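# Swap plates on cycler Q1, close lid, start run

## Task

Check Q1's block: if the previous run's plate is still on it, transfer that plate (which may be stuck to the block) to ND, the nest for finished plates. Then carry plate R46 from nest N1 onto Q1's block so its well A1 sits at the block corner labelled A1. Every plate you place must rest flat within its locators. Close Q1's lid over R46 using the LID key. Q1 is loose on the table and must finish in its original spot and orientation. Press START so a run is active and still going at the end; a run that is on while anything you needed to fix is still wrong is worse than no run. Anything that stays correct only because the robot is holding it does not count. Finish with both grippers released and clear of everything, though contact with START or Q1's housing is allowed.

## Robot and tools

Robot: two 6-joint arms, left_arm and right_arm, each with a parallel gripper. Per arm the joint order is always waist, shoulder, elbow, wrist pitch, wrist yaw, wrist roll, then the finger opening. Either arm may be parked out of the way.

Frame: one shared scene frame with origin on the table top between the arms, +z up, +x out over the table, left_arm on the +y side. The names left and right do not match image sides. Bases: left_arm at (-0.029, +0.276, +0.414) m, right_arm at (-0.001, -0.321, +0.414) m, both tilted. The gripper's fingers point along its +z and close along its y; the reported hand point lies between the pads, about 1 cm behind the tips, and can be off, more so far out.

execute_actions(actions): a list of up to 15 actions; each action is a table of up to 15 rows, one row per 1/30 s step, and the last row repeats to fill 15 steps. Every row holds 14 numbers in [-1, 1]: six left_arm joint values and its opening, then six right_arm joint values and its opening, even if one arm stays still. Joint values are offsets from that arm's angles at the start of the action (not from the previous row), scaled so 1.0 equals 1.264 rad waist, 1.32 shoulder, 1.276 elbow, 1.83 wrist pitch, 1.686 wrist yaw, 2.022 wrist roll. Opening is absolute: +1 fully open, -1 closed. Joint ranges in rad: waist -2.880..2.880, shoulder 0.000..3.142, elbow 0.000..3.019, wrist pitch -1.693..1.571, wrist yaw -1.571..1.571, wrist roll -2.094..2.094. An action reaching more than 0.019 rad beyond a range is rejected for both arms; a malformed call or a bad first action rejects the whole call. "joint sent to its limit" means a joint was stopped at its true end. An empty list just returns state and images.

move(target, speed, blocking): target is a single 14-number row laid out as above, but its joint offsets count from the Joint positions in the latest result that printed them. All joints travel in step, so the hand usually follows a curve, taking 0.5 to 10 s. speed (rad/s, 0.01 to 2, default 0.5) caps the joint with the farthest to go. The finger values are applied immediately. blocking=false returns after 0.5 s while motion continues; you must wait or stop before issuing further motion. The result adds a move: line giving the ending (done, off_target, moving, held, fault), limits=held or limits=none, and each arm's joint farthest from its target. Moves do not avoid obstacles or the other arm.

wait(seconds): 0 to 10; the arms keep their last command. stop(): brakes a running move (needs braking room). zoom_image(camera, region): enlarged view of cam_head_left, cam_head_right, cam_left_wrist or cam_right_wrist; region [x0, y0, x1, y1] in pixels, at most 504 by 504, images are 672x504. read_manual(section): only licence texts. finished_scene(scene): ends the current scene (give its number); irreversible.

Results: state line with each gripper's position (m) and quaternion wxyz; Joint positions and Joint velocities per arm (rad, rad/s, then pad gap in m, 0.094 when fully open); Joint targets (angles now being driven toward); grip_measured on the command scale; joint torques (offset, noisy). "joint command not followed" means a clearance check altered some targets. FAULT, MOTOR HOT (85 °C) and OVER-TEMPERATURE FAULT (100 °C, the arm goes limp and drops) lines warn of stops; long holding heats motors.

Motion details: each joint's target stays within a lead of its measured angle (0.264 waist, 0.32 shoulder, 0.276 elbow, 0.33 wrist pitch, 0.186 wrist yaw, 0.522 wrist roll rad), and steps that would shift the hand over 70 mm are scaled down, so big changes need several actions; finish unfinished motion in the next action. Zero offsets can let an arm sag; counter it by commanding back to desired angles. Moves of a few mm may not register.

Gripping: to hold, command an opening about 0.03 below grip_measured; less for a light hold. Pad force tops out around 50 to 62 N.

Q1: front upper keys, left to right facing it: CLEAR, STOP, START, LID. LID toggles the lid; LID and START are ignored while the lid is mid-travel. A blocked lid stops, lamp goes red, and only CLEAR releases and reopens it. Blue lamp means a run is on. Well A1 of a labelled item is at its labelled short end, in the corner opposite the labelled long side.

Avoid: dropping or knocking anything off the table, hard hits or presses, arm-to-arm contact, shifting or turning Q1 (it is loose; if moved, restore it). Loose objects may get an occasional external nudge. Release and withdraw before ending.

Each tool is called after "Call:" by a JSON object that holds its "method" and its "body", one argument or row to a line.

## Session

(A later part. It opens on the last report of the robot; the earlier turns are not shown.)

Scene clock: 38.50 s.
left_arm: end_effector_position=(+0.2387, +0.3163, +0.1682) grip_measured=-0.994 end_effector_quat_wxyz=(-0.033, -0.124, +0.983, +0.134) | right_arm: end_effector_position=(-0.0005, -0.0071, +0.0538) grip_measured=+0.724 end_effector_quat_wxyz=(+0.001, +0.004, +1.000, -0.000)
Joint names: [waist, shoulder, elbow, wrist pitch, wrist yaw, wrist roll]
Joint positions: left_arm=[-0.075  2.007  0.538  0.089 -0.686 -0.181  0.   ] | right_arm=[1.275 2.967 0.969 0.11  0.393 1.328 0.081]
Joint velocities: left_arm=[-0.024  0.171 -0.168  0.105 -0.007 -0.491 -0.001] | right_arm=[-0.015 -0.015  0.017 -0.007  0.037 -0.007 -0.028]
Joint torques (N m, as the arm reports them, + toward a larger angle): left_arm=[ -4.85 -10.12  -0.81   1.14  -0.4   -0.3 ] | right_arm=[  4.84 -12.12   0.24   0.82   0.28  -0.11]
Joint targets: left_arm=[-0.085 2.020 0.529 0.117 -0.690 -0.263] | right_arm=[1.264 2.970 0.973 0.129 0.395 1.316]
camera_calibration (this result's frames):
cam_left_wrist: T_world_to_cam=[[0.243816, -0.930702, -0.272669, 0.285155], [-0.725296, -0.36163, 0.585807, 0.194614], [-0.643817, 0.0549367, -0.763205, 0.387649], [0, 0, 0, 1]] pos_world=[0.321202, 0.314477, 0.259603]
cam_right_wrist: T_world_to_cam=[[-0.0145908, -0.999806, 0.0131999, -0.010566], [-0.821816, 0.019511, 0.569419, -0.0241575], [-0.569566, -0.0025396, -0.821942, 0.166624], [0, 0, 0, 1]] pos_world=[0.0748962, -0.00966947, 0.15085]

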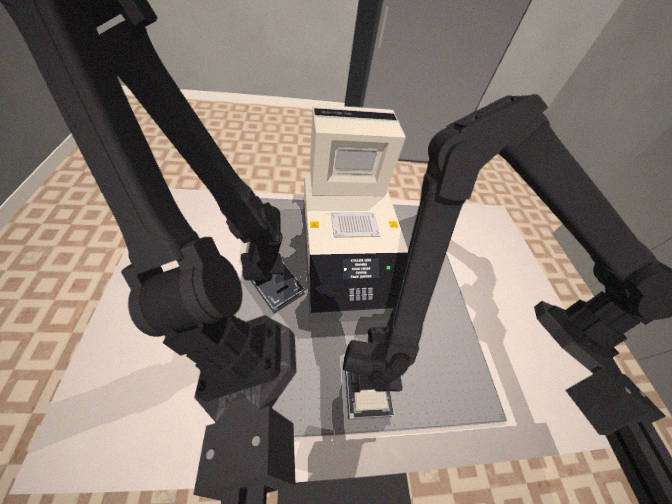

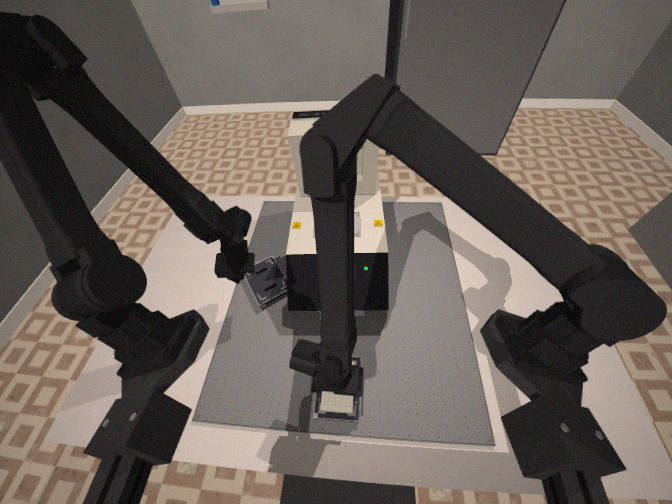

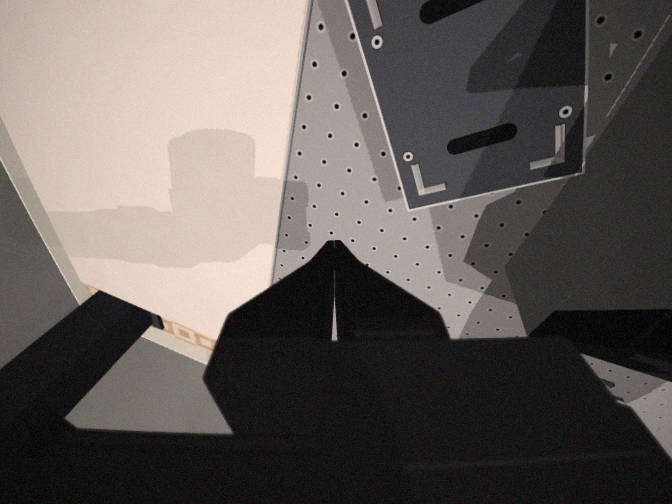

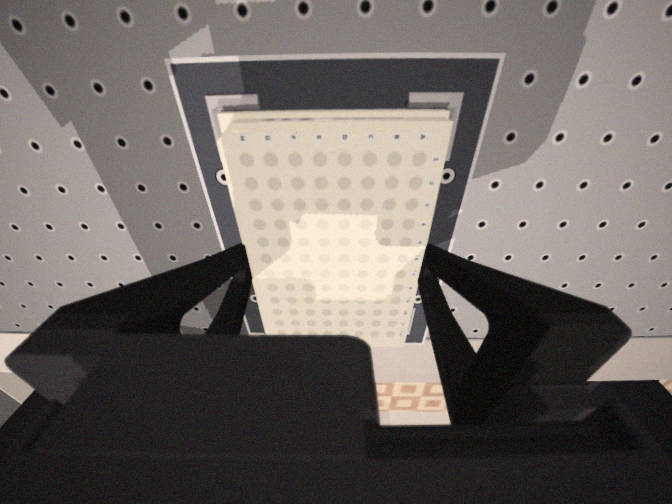

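Call:
{"method": "zoom_image", "body": {
  "camera": "cam_head_left",
  "region": [295, 100, 425, 320]
}}

Call:
{"method": "execute_actions", "body": {
  "actions": []
}}

Region (295, 100, 425, 320) of cam_head_left's 672x504 image, scaled by 2.291, with more detail than that image has; it fills the left 298 columns of this view, and the rest is white.

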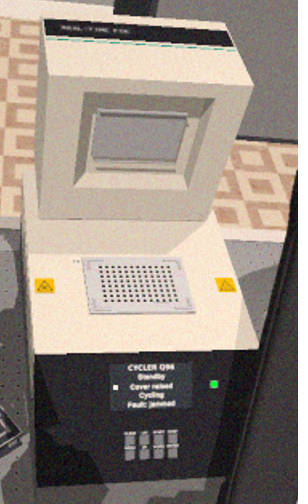

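Scene clock: 38.90 s.
left_arm: end_effector_position=(+0.2340, +0.3154, +0.1675) grip_measured=-0.994 end_effector_quat_wxyz=(-0.030, -0.155, +0.978, +0.136) | right_arm: end_effector_position=(-0.0004, -0.0071, +0.0538) grip_measured=+0.721 end_effector_quat_wxyz=(+0.001, +0.002, +1.000, -0.000)
Joint names: [waist, shoulder, elbow, wrist pitch, wrist yaw, wrist roll]
Joint positions: left_arm=[-0.075  2.014  0.529  0.101 -0.687 -0.247  0.   ] | right_arm=[1.275 2.967 0.969 0.11  0.393 1.326 0.081]
Joint velocities: left_arm=[-0.005 -0.005 -0.017  0.007 -0.007 -0.022  0.001] | right_arm=[-0.005 -0.005 -0.007 -0.002  0.051  0.051  0.   ]
Joint torques (N m, as the arm reports them, + toward a larger angle): left_arm=[-5.04 -9.61 -1.06  0.88 -0.38 -0.29] | right_arm=[  4.66 -12.12   0.11   0.72   0.25  -0.14]
Joint targets: left_arm=[-0.085 2.020 0.529 0.117 -0.690 -0.264] | right_arm=[1.264 2.970 0.973 0.129 0.395 1.316]
camera_calibration (this result's frames):
cam_left_wrist: T_world_to_cam=[[0.304049, -0.911933, -0.275557, 0.265847], [-0.709621, -0.409787, 0.573161, 0.204887], [-0.635604, 0.0212719, -0.771722, 0.394253], [0, 0, 0, 1]] pos_world=[0.31515, 0.318008, 0.260076]
cam_right_wrist: T_world_to_cam=[[-0.0123074, -0.999836, 0.0132937, -0.0105855], [-0.822069, 0.0176861, 0.569114, -0.0241016], [-0.569255, -0.00392405, -0.822152, 0.166662], [0, 0, 0, 1]] pos_world=[0.0749297, -0.00950356, 0.150879]

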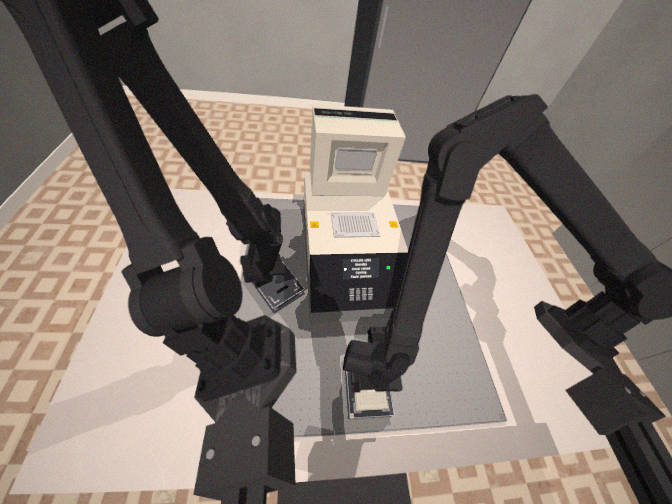

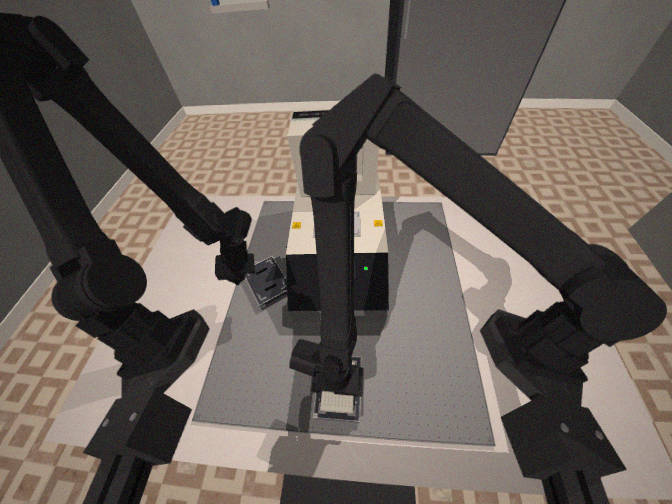

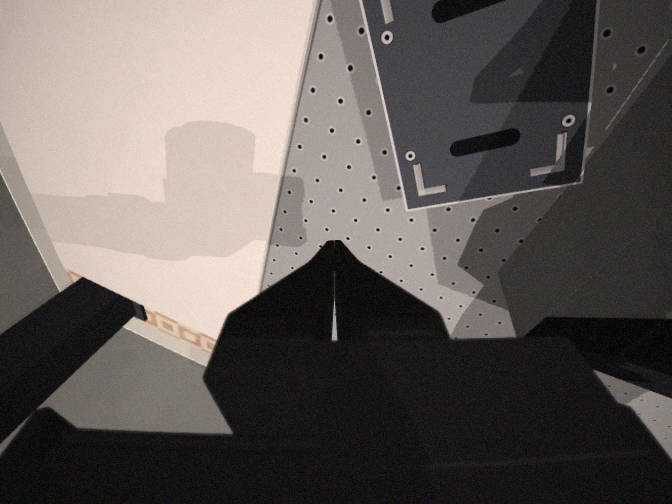

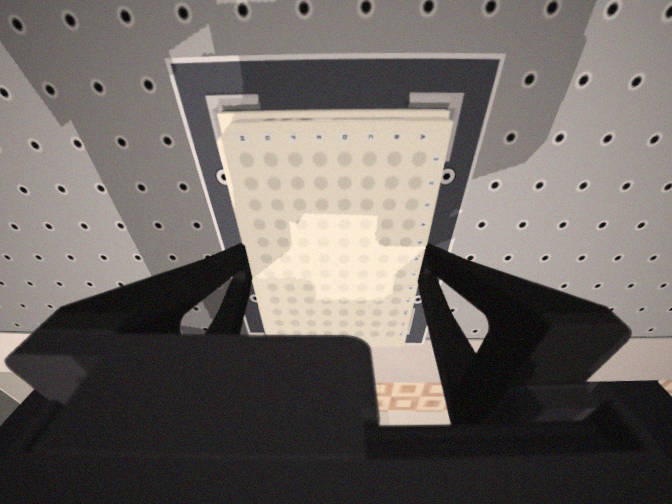

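Call:
{"method": "zoom_image", "body": {
  "camera": "cam_head_left",
  "region": [300, 190, 420, 310]
}}

Region (300, 190, 420, 310) of cam_head_left's 672x504 image, scaled by 4.200, with more detail than that image has.

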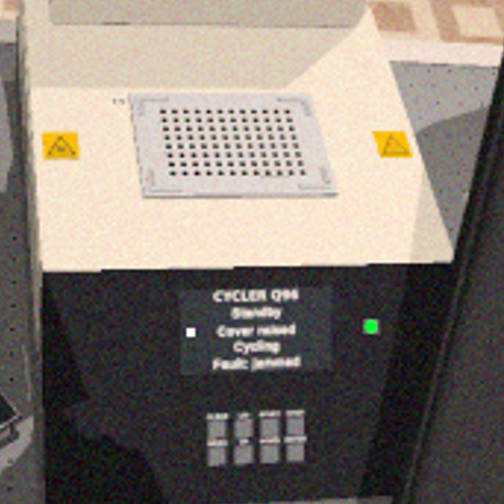

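Call:
{"method": "execute_actions", "body": {
  "actions": [
    [[-0.008,0.005,-0.0009,0.0104,-0.0022,-0.0103,-1,0.0048,-0.0105,-0.0017,-0.0033,-0.0018,0,0.685],
[-0.0085,0.007,-0.0034,0.0144,-0.0036,-0.0161,-1,0.0138,-0.0198,-0.006,-0.0117,-0.003,0,0.685],
[-0.0093,0.0109,-0.0075,0.0209,-0.0057,-0.0253,-1,0.018,-0.0266,-0.0104,-0.0146,-0.0042,0,0.685],
[-0.011,0.0167,-0.013,0.0295,-0.0086,-0.0376,-1,0.023,-0.0361,-0.0173,-0.0186,-0.0053,-0.0019,0.685],
[-0.0129,0.0236,-0.0195,0.0399,-0.012,-0.0523,-1,0.028,-0.0484,-0.0249,-0.0236,-0.0065,-0.0077,0.685],
[-0.0151,0.0313,-0.0268,0.0514,-0.0159,-0.0686,-1,0.0312,-0.0639,-0.0337,-0.0295,-0.0071,-0.0174,0.685],
[-0.0174,0.0394,-0.0345,0.0635,-0.0199,-0.0859,-1,0.0287,-0.0824,-0.0436,-0.0363,-0.0077,-0.0308,0.685],
[-0.0197,0.0475,-0.0422,0.0756,-0.0239,-0.1032,-1,0.0222,-0.1041,-0.0543,-0.0445,-0.0071,-0.0479,0.685],
[-0.0219,0.0552,-0.0495,0.0871,-0.0278,-0.1195,-1,0.0146,-0.1286,-0.0654,-0.0539,-0.0053,-0.0686,0.685],
[-0.0238,0.0621,-0.056,0.0975,-0.0312,-0.1342,-1,0.006,-0.1561,-0.0766,-0.0646,-0.003,-0.0926,0.685],
[-0.0255,0.0679,-0.0615,0.1061,-0.0341,-0.1465,-1,-0.0009,-0.1861,-0.0871,-0.077,-0.0015,-0.1199,0.685],
[-0.0267,0.0722,-0.0656,0.1126,-0.0362,-0.1557,-1,-0.0097,-0.218,-0.0969,-0.0908,0.0006,-0.1503,0.685],
[-0.0274,0.0749,-0.0681,0.1166,-0.0375,-0.1615,-1,-0.0204,-0.252,-0.1059,-0.1061,0.003,-0.1836,0.685],
[-0.0277,0.0758,-0.069,0.118,-0.038,-0.1634,-1,-0.0329,-0.2875,-0.1139,-0.1225,0.0059,-0.2194,0.685],
[-0.0277,0.0758,-0.069,0.118,-0.038,-0.1634,-1,-0.0473,-0.3238,-0.1205,-0.14,0.0092,-0.2576,0.685]],
    [[-0.008,0.01,-0.007,0.015,-0.002,-0.037,-1,-0.052,-0.1259,-0.0178,-0.0581,0.0085,-0.1699,0.685],
[-0.008,0.01,-0.007,0.015,-0.002,-0.037,-1,-0.0699,-0.1617,-0.0179,-0.0769,0.0123,-0.2122,0.685],
[-0.008,0.01,-0.007,0.015,-0.002,-0.037,-1,-0.0895,-0.1956,-0.0154,-0.0958,0.0163,-0.256,0.685],
[-0.008,0.01,-0.007,0.015,-0.002,-0.037,-1,-0.1105,-0.227,-0.01,-0.1143,0.0205,-0.3011,0.685],
[-0.008,0.01,-0.007,0.015,-0.002,-0.037,-1,-0.1326,-0.2551,-0.002,-0.1322,0.0246,-0.347,0.685],
[-0.008,0.01,-0.007,0.015,-0.002,-0.037,-1,-0.1555,-0.2787,0.008,-0.1491,0.0286,-0.3937,0.685],
[-0.008,0.01,-0.007,0.015,-0.002,-0.037,-1,-0.1798,-0.298,0.0225,-0.1647,0.0327,-0.4407,0.685],
[-0.008,0.01,-0.007,0.015,-0.002,-0.037,-1,-0.2052,-0.3133,0.0397,-0.1794,0.0367,-0.4876,0.685],
[-0.008,0.01,-0.007,0.015,-0.002,-0.037,-1,-0.2311,-0.3234,0.0606,-0.1931,0.0404,-0.5343,0.685],
[-0.008,0.01,-0.007,0.015,-0.002,-0.037,-1,-0.2567,-0.3293,0.0832,-0.2058,0.0438,-0.5802,0.685],
[-0.008,0.01,-0.007,0.015,-0.002,-0.037,-1,-0.2817,-0.3324,0.1085,-0.218,0.0469,-0.6253,0.685],
[-0.008,0.01,-0.007,0.015,-0.002,-0.037,-1,-0.3055,-0.3329,0.1344,-0.2297,0.0495,-0.6691,0.685],
[-0.008,0.01,-0.007,0.015,-0.002,-0.037,-1,-0.3276,-0.3307,0.1621,-0.2412,0.0517,-0.7114,0.685],
[-0.008,0.01,-0.007,0.015,-0.002,-0.037,-1,-0.3477,-0.3268,0.1893,-0.2522,0.0534,-0.7518,0.685],
[-0.008,0.01,-0.007,0.015,-0.002,-0.037,-1,-0.3661,-0.3222,0.2167,-0.263,0.0548,-0.79,0.685]],
    [[-0.0115,0.0057,0.0004,0.0094,-0.0022,-0.006,-1,-0.0636,0.0115,0.0785,-0.0392,0.0044,-0.2239,0.685],
[-0.0217,0.0076,0.0014,0.0106,-0.0026,-0.006,-1,-0.0788,0.016,0.1053,-0.049,0.0053,-0.2572,0.685],
[-0.0382,0.0108,0.0031,0.0126,-0.0033,-0.006,-1,-0.0925,0.0213,0.1313,-0.0583,0.0061,-0.2876,0.685],
[-0.0602,0.015,0.0053,0.0152,-0.0043,-0.006,-1,-0.1047,0.027,0.156,-0.0669,0.0067,-0.3149,0.685],
[-0.0864,0.02,0.0079,0.0183,-0.0054,-0.006,-1,-0.1157,0.033,0.1795,-0.0748,0.0071,-0.3389,0.685],
[-0.1157,0.0256,0.0109,0.0218,-0.0067,-0.006,-1,-0.1251,0.0388,0.2009,-0.0821,0.0075,-0.3596,0.685],
[-0.1465,0.0315,0.014,0.0255,-0.008,-0.006,-1,-0.1327,0.0444,0.2205,-0.0885,0.0077,-0.3767,0.685],
[-0.1773,0.0374,0.0171,0.0292,-0.0093,-0.006,-1,-0.1399,0.0497,0.2379,-0.0941,0.0079,-0.3901,0.685],
[-0.2066,0.043,0.0201,0.0327,-0.0106,-0.006,-1,-0.1449,0.0544,0.2528,-0.099,0.0081,-0.3998,0.685],
[-0.2328,0.048,0.0227,0.0358,-0.0117,-0.006,-1,-0.1498,0.0584,0.2653,-0.103,0.0082,-0.4056,0.685],
[-0.2548,0.0522,0.0249,0.0384,-0.0127,-0.006,-1,-0.1528,0.0617,0.2749,-0.1059,0.0083,-0.4075,0.685],
[-0.2713,0.0554,0.0266,0.0404,-0.0134,-0.006,-1,-0.1553,0.0639,0.2819,-0.1082,0.0083,-0.4075,0.685],
[-0.2815,0.0573,0.0277,0.0416,-0.0139,-0.006,-1,-0.1561,0.0655,0.2862,-0.1095,0.0083,-0.4075,0.685],
[-0.285,0.058,0.028,0.042,-0.014,-0.006,-1,-0.1566,0.0659,0.2876,-0.1101,0.0083,-0.4075,0.685]]
  ]
}}

Scene clock: 49.00 s.
left_arm: end_effector_position=(+0.2434, +0.2025, +0.1902) grip_measured=-0.994 end_effector_quat_wxyz=(+0.117, -0.170, +0.974, +0.096) | right_arm: end_effector_position=(+0.4307, +0.0148, +0.2403) grip_measured=+0.721 end_effector_quat_wxyz=(+0.008, +0.718, -0.696, -0.000)
Joint names: [waist, shoulder, elbow, wrist pitch, wrist yaw, wrist roll]
Joint positions: left_arm=[-0.468  2.166  0.486  0.357 -0.766 -0.563  0.   ] | right_arm=[ 0.671  2.304  1.368 -0.677  0.499 -0.933  0.081]
Joint velocities: left_arm=[-0.415  0.054 -0.007  0.037  0.066 -0.007 -0.001] | right_arm=[-0.015  0.054  0.081 -0.076  0.037 -0.374  0.001]
Joint torques (N m, as the arm reports them, + toward a larger angle): left_arm=[-3.26 -8.78 -0.69  1.13 -0.53 -0.28] | right_arm=[ 10.61 -14.92   7.58  -0.59   0.06  -0.11]
Joint targets: left_arm=[-0.461 2.184 0.487 0.375 -0.771 -0.574] | right_arm=[0.666 2.318 1.394 -0.700 0.500 -0.997]
camera_calibration (this result's frames):
cam_left_wrist: T_world_to_cam=[[0.361175, -0.921156, -0.144999, 0.129319], [-0.853939, -0.389193, 0.345422, 0.22658], [-0.37462, -0.000937331, -0.927178, 0.390762], [0, 0, 0, 1]] pos_world=[0.293166, 0.207673, 0.302791]
cam_right_wrist: T_world_to_cam=[[0.999723, 0.0235212, 0.000875496, -0.433887], [0.0186553, -0.814493, 0.579873, -0.12857], [0.0143524, -0.579696, -0.814706, 0.3209], [0, 0, 0, 1]] pos_world=[0.431559, 0.0915111, 0.336373]

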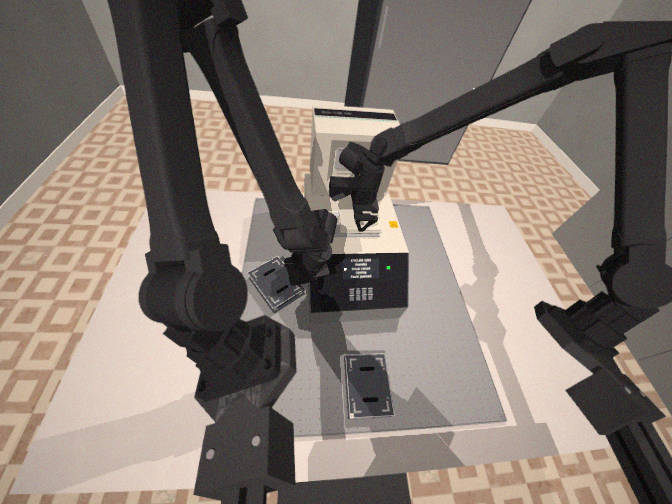

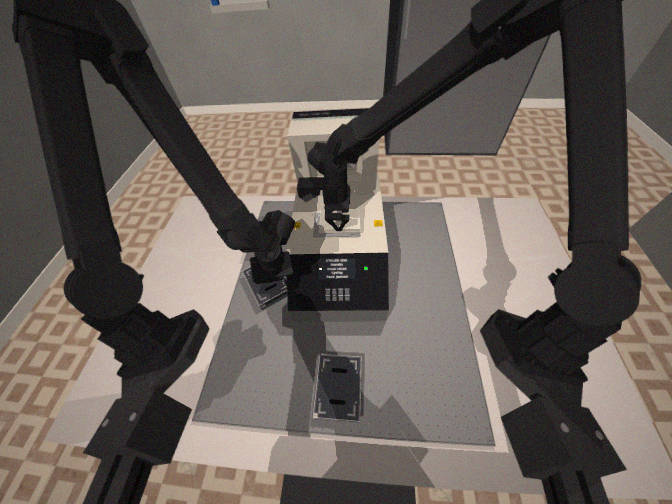

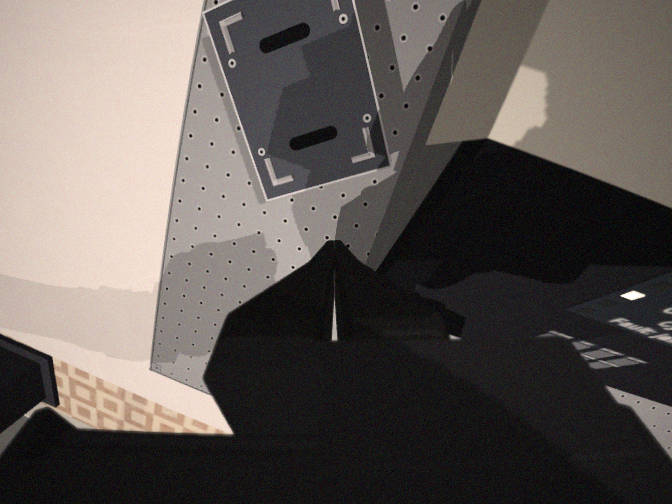

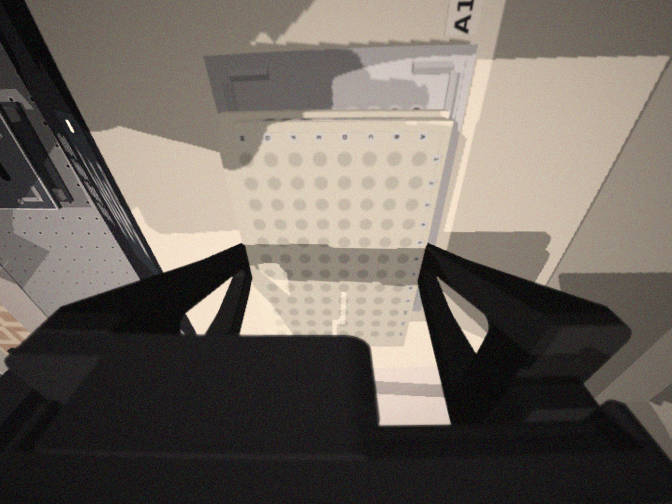

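Call:
{"method": "wait", "body": {
  "seconds": 0
}}

Scene clock: 49.10 s.
left_arm: end_effector_position=(+0.2434, +0.2004, +0.1911) grip_measured=-0.994 end_effector_quat_wxyz=(+0.119, -0.167, +0.974, +0.095) | right_arm: end_effector_position=(+0.4287, +0.0143, +0.2388) grip_measured=+0.721 end_effector_quat_wxyz=(+0.012, +0.729, -0.685, -0.001)
Joint names: [waist, shoulder, elbow, wrist pitch, wrist yaw, wrist roll]
Joint positions: left_arm=[-0.476  2.168  0.486  0.358 -0.768 -0.563  0.   ] | right_arm=[ 0.671  2.308  1.37  -0.683  0.499 -0.96   0.081]
Joint velocities: left_arm=[ 0.073 -0.015  0.002 -0.032  0.022 -0.022 -0.   ] | right_arm=[-0.015  0.044  0.007 -0.032 -0.007 -0.183 -0.   ]
Joint torques (N m, as the arm reports them, + toward a larger angle): left_arm=[-4.3  -8.42 -0.68  1.28 -0.42 -0.28] | right_arm=[ 10.62 -15.13   7.91  -0.29   0.05  -0.1 ]
Joint targets: left_arm=[-0.461 2.183 0.487 0.376 -0.771 -0.574] | right_arm=[0.666 2.318 1.395 -0.700 0.500 -0.997]
camera_calibration (this result's frames):
cam_left_wrist: T_world_to_cam=[[0.355063, -0.923674, -0.14407, 0.129375], [-0.857784, -0.383174, 0.342613, 0.22569], [-0.371666, 0.00193196, -0.928364, 0.390429], [0, 0, 0, 1]] pos_world=[0.292766, 0.205225, 0.303776]
cam_right_wrist: T_world_to_cam=[[0.998483, 0.0547526, -0.00574699, -0.430241], [0.0478251, -0.81094, 0.583172, -0.141401], [0.0272697, -0.582562, -0.812329, 0.313351], [0, 0, 0, 1]] pos_world=[0.427806, 0.0914355, 0.334533]

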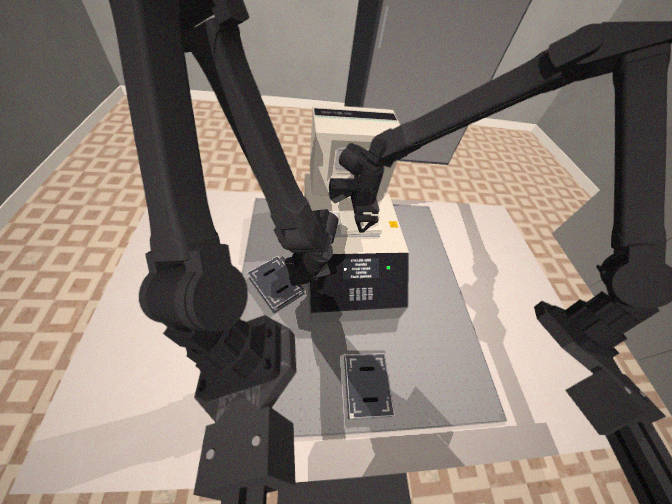

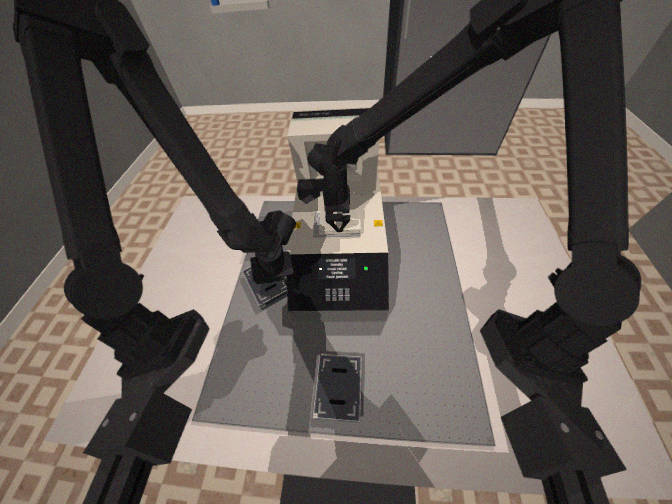

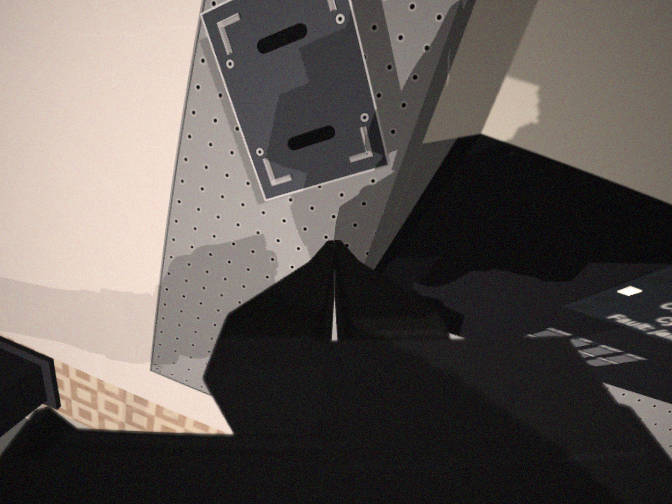

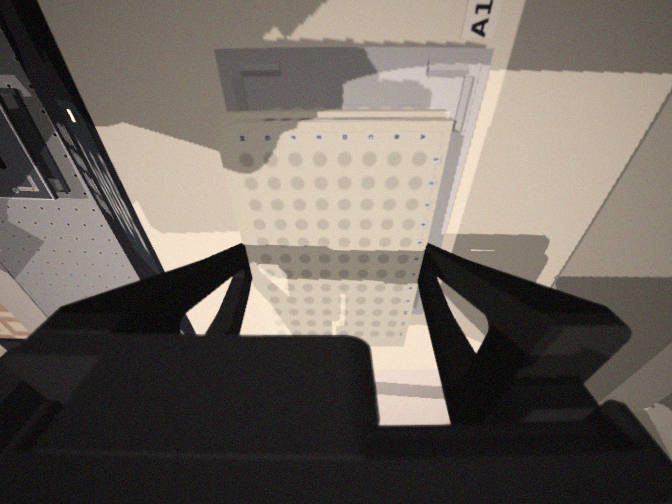

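Call:
{"method": "execute_actions", "body": {
  "actions": []
}}

Call:
{"method": "zoom_image", "body": {
  "camera": "cam_right_wrist",
  "region": [200, 20, 520, 200]
}}

Scene clock: 49.30 s.
left_arm: end_effector_position=(+0.2431, +0.2032, +0.1899) grip_measured=-0.994 end_effector_quat_wxyz=(+0.117, -0.170, +0.974, +0.097) | right_arm: end_effector_position=(+0.4265, +0.0141, +0.2367) grip_measured=+0.721 end_effector_quat_wxyz=(+0.015, +0.737, -0.676, -0.002)
Joint names: [waist, shoulder, elbow, wrist pitch, wrist yaw, wrist roll]
Joint positions: left_arm=[-0.467  2.168  0.486  0.358 -0.769 -0.563  0.   ] | right_arm=[ 0.671  2.313  1.37  -0.685  0.499 -0.981  0.081]
Joint velocities: left_arm=[ 0.005 -0.015 -0.002 -0.002 -0.022  0.022 -0.001] | right_arm=[-0.005 -0.015  0.007 -0.007 -0.007 -0.081  0.001]
Joint torques (N m, as the arm reports them, + toward a larger angle): left_arm=[-4.72 -8.44 -0.66  1.3  -0.4  -0.27] | right_arm=[ 10.6  -15.36   7.92  -0.47   0.05  -0.13]
Joint targets: left_arm=[-0.461 2.183 0.487 0.376 -0.772 -0.574] | right_arm=[0.666 2.318 1.395 -0.700 0.500 -0.997]
camera_calibration (this result's frames):
cam_left_wrist: T_world_to_cam=[[0.362106, -0.920267, -0.148282, 0.130312], [-0.853377, -0.391286, 0.344446, 0.227203], [-0.375003, 0.00181475, -0.927022, 0.389851], [0, 0, 0, 1]] pos_world=[0.292898, 0.208116, 0.302464]
cam_right_wrist: T_world_to_cam=[[0.996819, 0.0789204, -0.0110954, -0.426466], [0.0704562, -0.807593, 0.585517, -0.15051], [0.0372486, -0.584436, -0.810585, 0.306934], [0, 0, 0, 1]] pos_world=[0.424281, 0.0914898, 0.33219]

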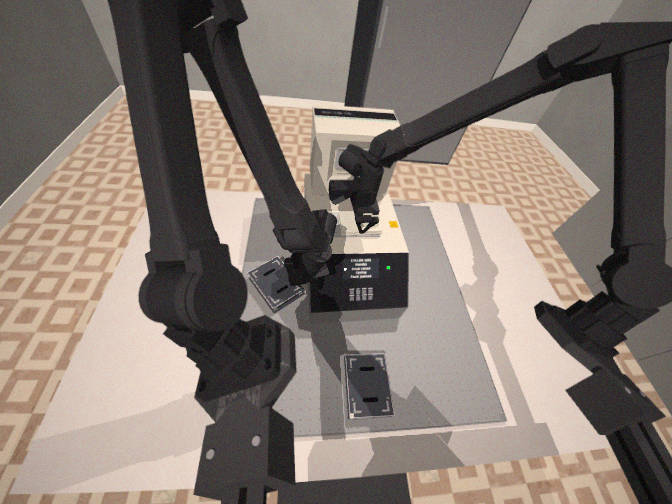

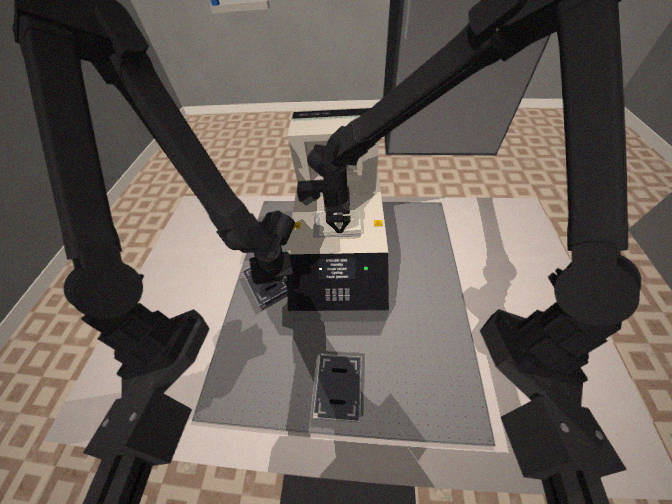

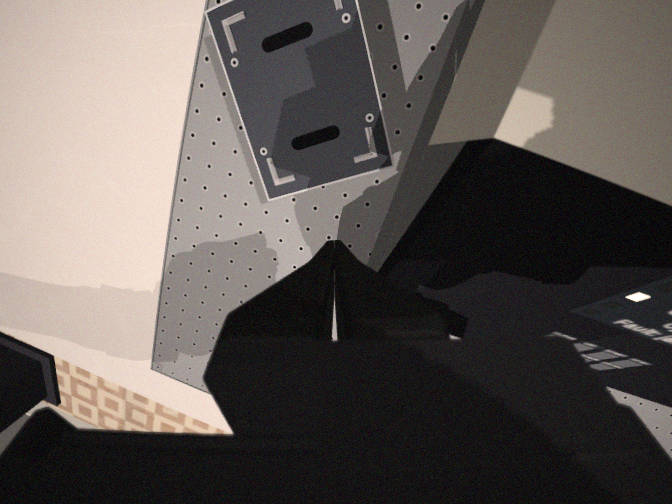

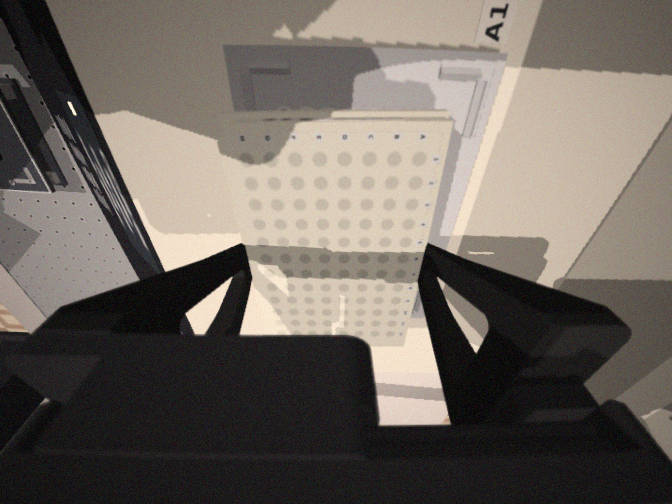

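Region (200, 20, 520, 200) of cam_right_wrist's 672x504 image, scaled by 1.575, with more detail than that image has; it fills the top 284 rows of this view, and the rest is white.

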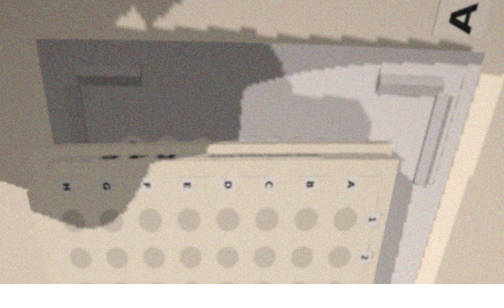

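Call:
{"method": "zoom_image", "body": {
  "camera": "cam_right_wrist",
  "region": [205, 30, 325, 150]
}}

Call:
{"method": "zoom_image", "body": {
  "camera": "cam_right_wrist",
  "region": [400, 30, 520, 150]
}}

Region (205, 30, 325, 150) of cam_right_wrist's 672x504 image, scaled by 4.200, with more detail than that image has.

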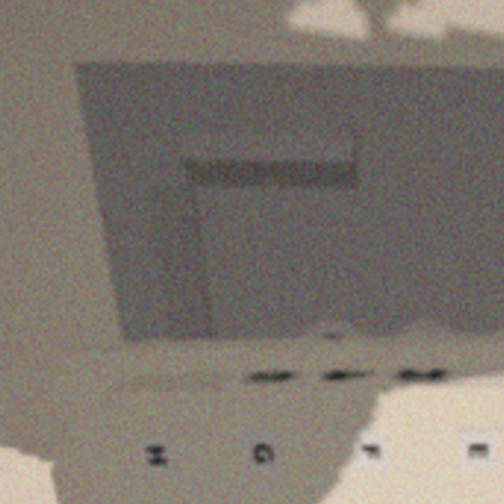

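Region (400, 30, 520, 150) of cam_right_wrist's 672x504 image, scaled by 4.200, with more detail than that image has.

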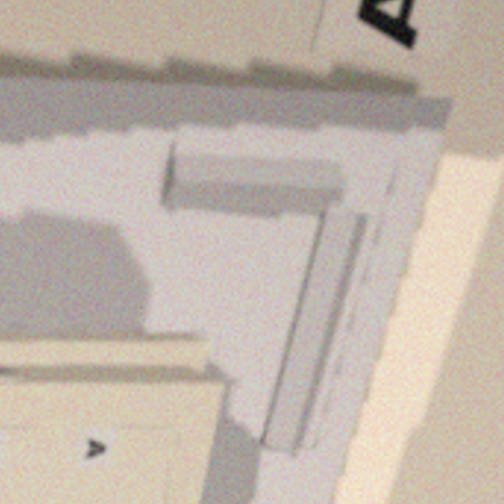

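Call:
{"method": "zoom_image", "body": {
  "camera": "cam_right_wrist",
  "region": [210, 100, 460, 350]
}}

Region (210, 100, 460, 350) of cam_right_wrist's 672x504 image, scaled by 2.016, with more detail than that image has.

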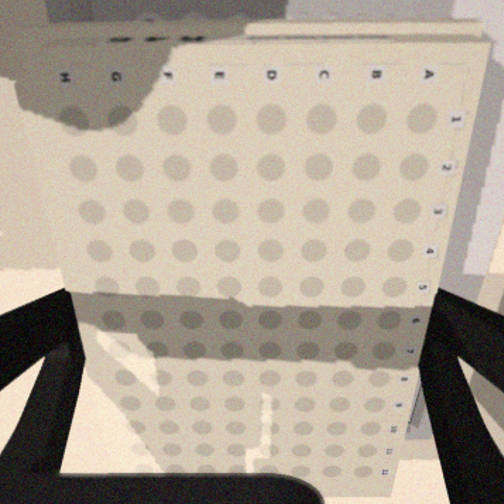

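Call:
{"method": "execute_actions", "body": {
  "actions": [
    [[-0.0077,0.0133,0.0034,0.011,-0.002,0.0002,-1,-0.004,0.0039,0.0198,0.0,-0.0013,-0.004,0.685],
[-0.0188,0.0191,0.0065,0.0144,-0.0027,0.0009,-1,-0.004,0.0043,0.0205,0.0073,-0.0017,0.0004,0.685],
[-0.0366,0.0283,0.0115,0.0199,-0.0037,0.0019,-1,-0.004,0.0049,0.0217,0.0082,-0.0023,0.0015,0.685],
[-0.0603,0.0406,0.0182,0.0273,-0.0052,0.0033,-1,-0.004,0.0056,0.0231,0.0093,-0.0031,0.0025,0.685],
[-0.0886,0.0554,0.0261,0.0361,-0.0068,0.0049,-1,-0.004,0.0066,0.0249,0.0107,-0.0041,0.0035,0.685],
[-0.1202,0.0718,0.035,0.0459,-0.0087,0.0067,-1,-0.004,0.0076,0.0269,0.0122,-0.0051,0.0045,0.685],
[-0.1535,0.0891,0.0443,0.0563,-0.0107,0.0087,-1,-0.004,0.0087,0.029,0.0138,-0.0063,0.0055,0.685],
[-0.1868,0.1063,0.0536,0.0666,-0.0127,0.0106,-1,-0.004,0.0098,0.0311,0.0154,-0.0074,0.0064,0.685],
[-0.2184,0.1227,0.0625,0.0764,-0.0146,0.0124,-1,-0.004,0.0108,0.0331,0.0169,-0.0084,0.0071,0.685],
[-0.2467,0.1375,0.0704,0.0852,-0.0162,0.014,-1,-0.004,0.0116,0.0349,0.0183,-0.0094,0.0076,0.685],
[-0.2704,0.1498,0.0771,0.0926,-0.0177,0.0154,-1,-0.004,0.0122,0.0363,0.0194,-0.0102,0.0076,0.685],
[-0.2882,0.159,0.0821,0.0981,-0.0187,0.0164,-1,-0.004,0.0126,0.0375,0.0203,-0.0108,0.0076,0.685],
[-0.2993,0.1648,0.0852,0.1015,-0.0194,0.0171,-1,-0.004,0.0128,0.0382,0.0208,-0.0112,0.0076,0.685],
[-0.303,0.1667,0.0862,0.1027,-0.0196,0.0173,-1,-0.004,0.0128,0.0384,0.021,-0.0113,0.0076,0.685]]
  ]
}}

Scene clock: 54.33 s.
left_arm: end_effector_position=(+0.2420, +0.0566, +0.2049) grip_measured=-0.994 end_effector_quat_wxyz=(+0.231, -0.026, +0.973, +0.014) | right_arm: end_effector_position=(+0.4317, +0.0230, +0.2347) grip_measured=+0.721 end_effector_quat_wxyz=(+0.003, +0.731, -0.682, -0.008)
Joint names: [waist, shoulder, elbow, wrist pitch, wrist yaw, wrist roll]
Joint positions: left_arm=[-0.861  2.375  0.598  0.519 -0.795 -0.545  0.   ] | right_arm=[ 0.671  2.324  1.385 -0.665  0.483 -0.976  0.081]
Joint velocities: left_arm=[-0.503  0.19   0.022  0.1    0.022 -0.022  0.001] | right_arm=[-0.005  0.005  0.032  0.032 -0.051  0.022 -0.   ]
Joint torques (N m, as the arm reports them, + toward a larger angle): left_arm=[ -2.34 -11.27   0.16   1.7   -0.57  -0.07] | right_arm=[ 10.77 -15.12   8.76   0.64  -0.12   0.05]
Joint targets: left_arm=[-0.850 2.388 0.596 0.545 -0.801 -0.529] | right_arm=[0.666 2.330 1.419 -0.647 0.480 -0.966]
camera_calibration (this result's frames):
cam_left_wrist: T_world_to_cam=[[0.0645693, -0.997834, -0.0126123, 0.0465591], [-0.985327, -0.0657508, 0.157504, 0.215555], [-0.157992, 0.00225736, -0.987438, 0.3634], [0, 0, 0, 1]] pos_world=[0.2668, 0.0598109, 0.325472]
cam_right_wrist: T_world_to_cam=[[0.998072, 0.0620295, -0.00221291, -0.434522], [0.0524421, -0.823663, 0.564649, -0.129462], [0.0332022, -0.563677, -0.825328, 0.31507], [0, 0, 0, 1]] pos_world=[0.430012, 0.0979175, 0.332175]

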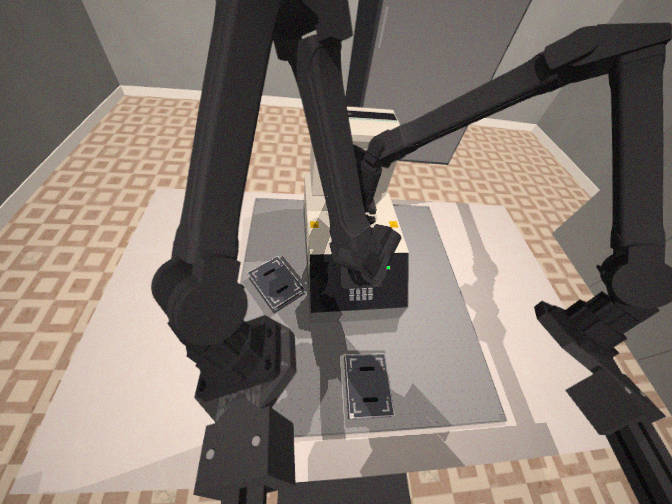

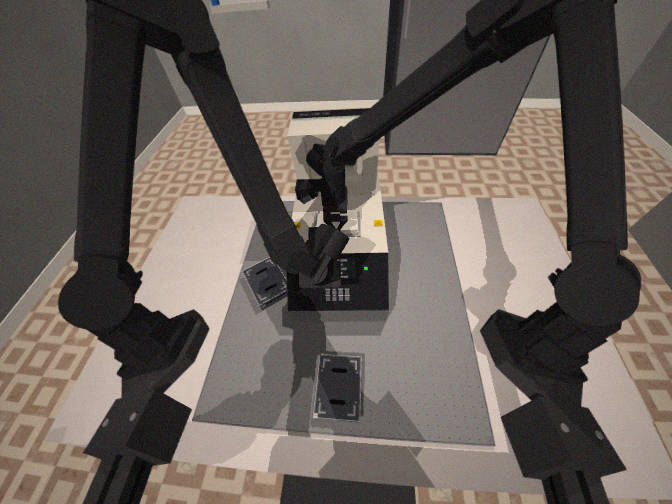

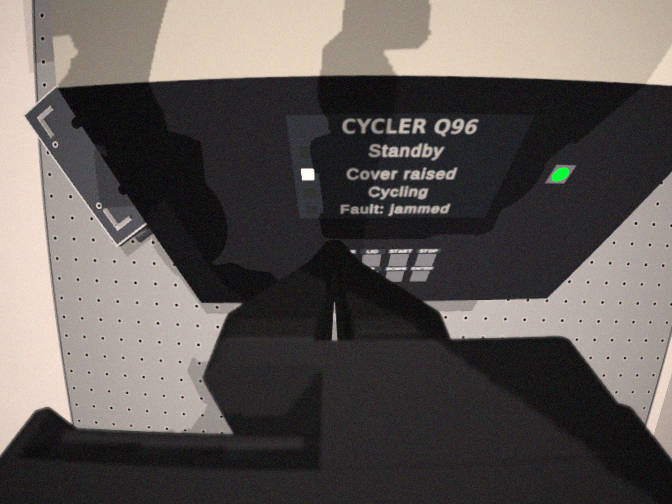

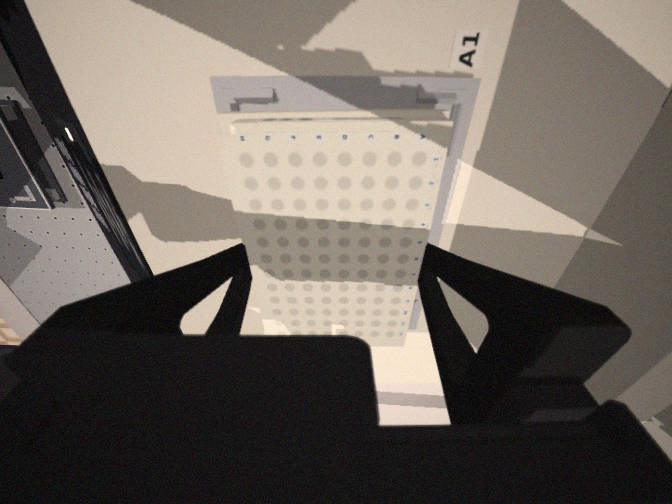

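Call:
{"method": "execute_actions", "body": {
  "actions": []
}}

Call:
{"method": "zoom_image", "body": {
  "camera": "cam_right_wrist",
  "region": [195, 60, 315, 180]
}}

Call:
{"method": "zoom_image", "body": {
  "camera": "cam_right_wrist",
  "region": [380, 60, 500, 180]
}}

Call:
{"method": "zoom_image", "body": {
  "camera": "cam_left_wrist",
  "region": [310, 200, 470, 300]
}}

Scene clock: 54.57 s.
left_arm: end_effector_position=(+0.2415, +0.0585, +0.2029) grip_measured=-0.994 end_effector_quat_wxyz=(+0.230, -0.025, +0.973, +0.018) | right_arm: end_effector_position=(+0.4322, +0.0233, +0.2349) grip_measured=+0.721 end_effector_quat_wxyz=(+0.002, +0.731, -0.683, -0.008)
Joint names: [waist, shoulder, elbow, wrist pitch, wrist yaw, wrist roll]
Joint positions: left_arm=[-0.857  2.381  0.598  0.524 -0.799 -0.541  0.   ] | right_arm=[ 0.671  2.324  1.386 -0.664  0.483 -0.975  0.081]
Joint velocities: left_arm=[ 0.083  0.005  0.002 -0.007  0.037 -0.022  0.   ] | right_arm=[-0.015 -0.005 -0.002 -0.002  0.007  0.022 -0.003]
Joint torques (N m, as the arm reports them, + toward a larger angle): left_arm=[ -5.44 -10.56   0.27   1.73  -0.38  -0.07] | right_arm=[ 10.73 -15.18   8.82   0.61  -0.15   0.1 ]
Joint targets: left_arm=[-0.850 2.388 0.596 0.545 -0.802 -0.528] | right_arm=[0.666 2.330 1.418 -0.647 0.480 -0.966]
camera_calibration (this result's frames):
cam_left_wrist: T_world_to_cam=[[0.065533, -0.99766, -0.0194953, 0.0496644], [-0.985157, -0.0677934, 0.157704, 0.215515], [-0.158657, 0.00887106, -0.987294, 0.361092], [0, 0, 0, 1]] pos_world=[0.266351, 0.0609554, 0.323484]
cam_right_wrist: T_world_to_cam=[[0.998188, 0.0601617, -0.00111448, -0.435309], [0.0503059, -0.824213, 0.56404, -0.12826], [0.0330151, -0.563074, -0.825747, 0.315507], [0, 0, 0, 1]] pos_world=[0.430556, 0.0981294, 0.332387]

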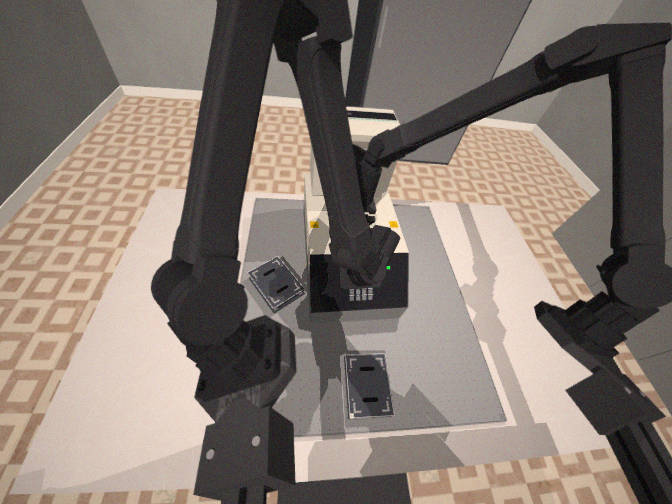

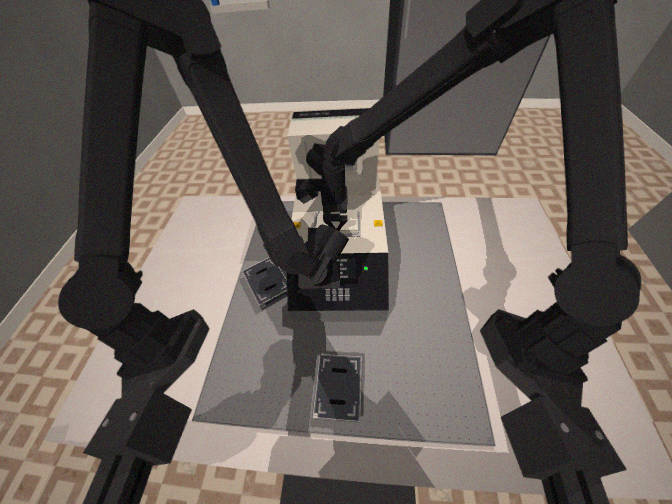

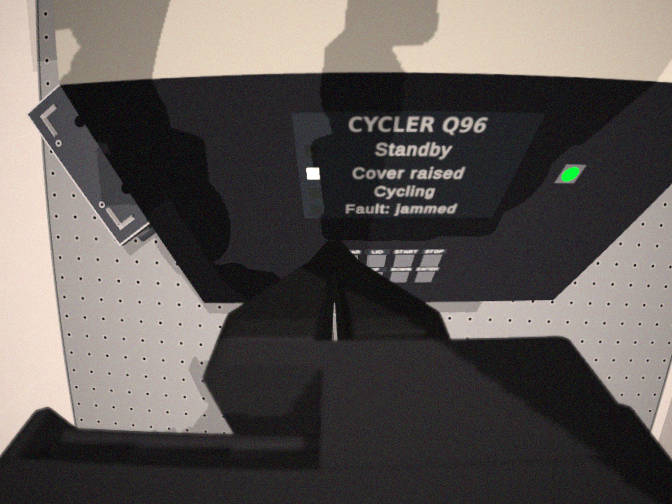

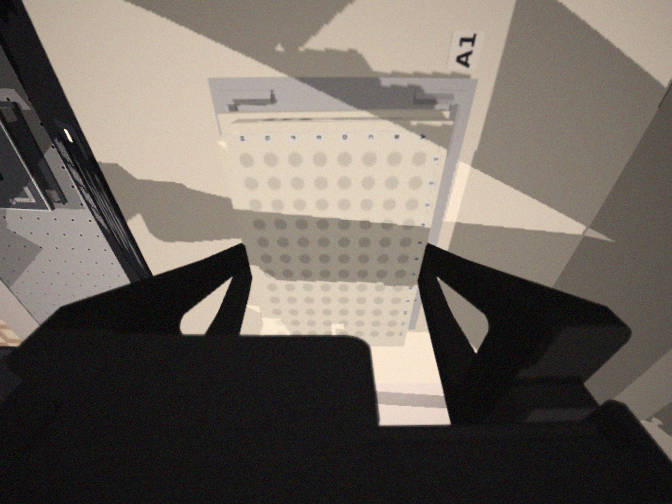

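Region (195, 60, 315, 180) of cam_right_wrist's 672x504 image, scaled by 4.200, with more detail than that image has.

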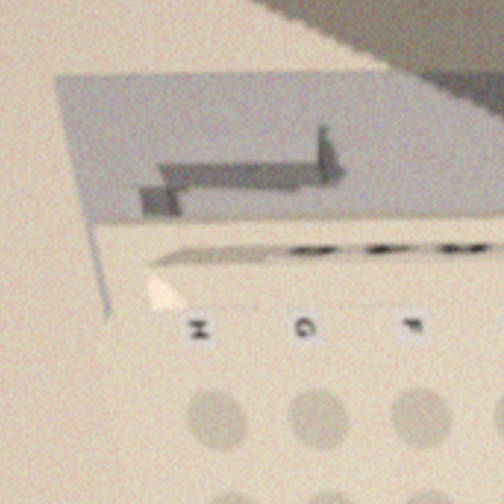

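Region (380, 60, 500, 180) of cam_right_wrist's 672x504 image, scaled by 4.200, with more detail than that image has.

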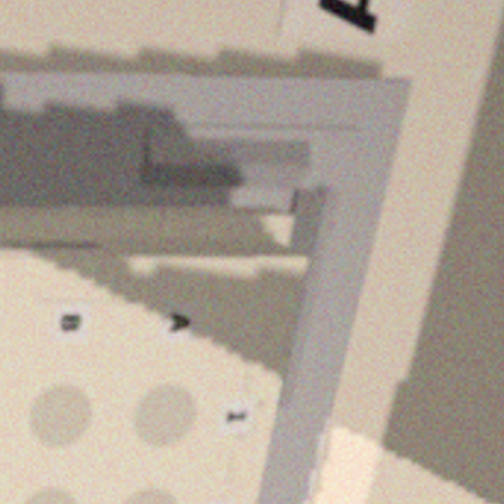

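Region (310, 200, 470, 300) of cam_left_wrist's 672x504 image, scaled by 3.150, with more detail than that image has; it fills the top 315 rows of this view, and the rest is white.

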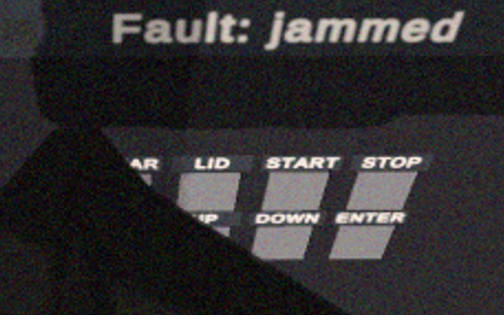

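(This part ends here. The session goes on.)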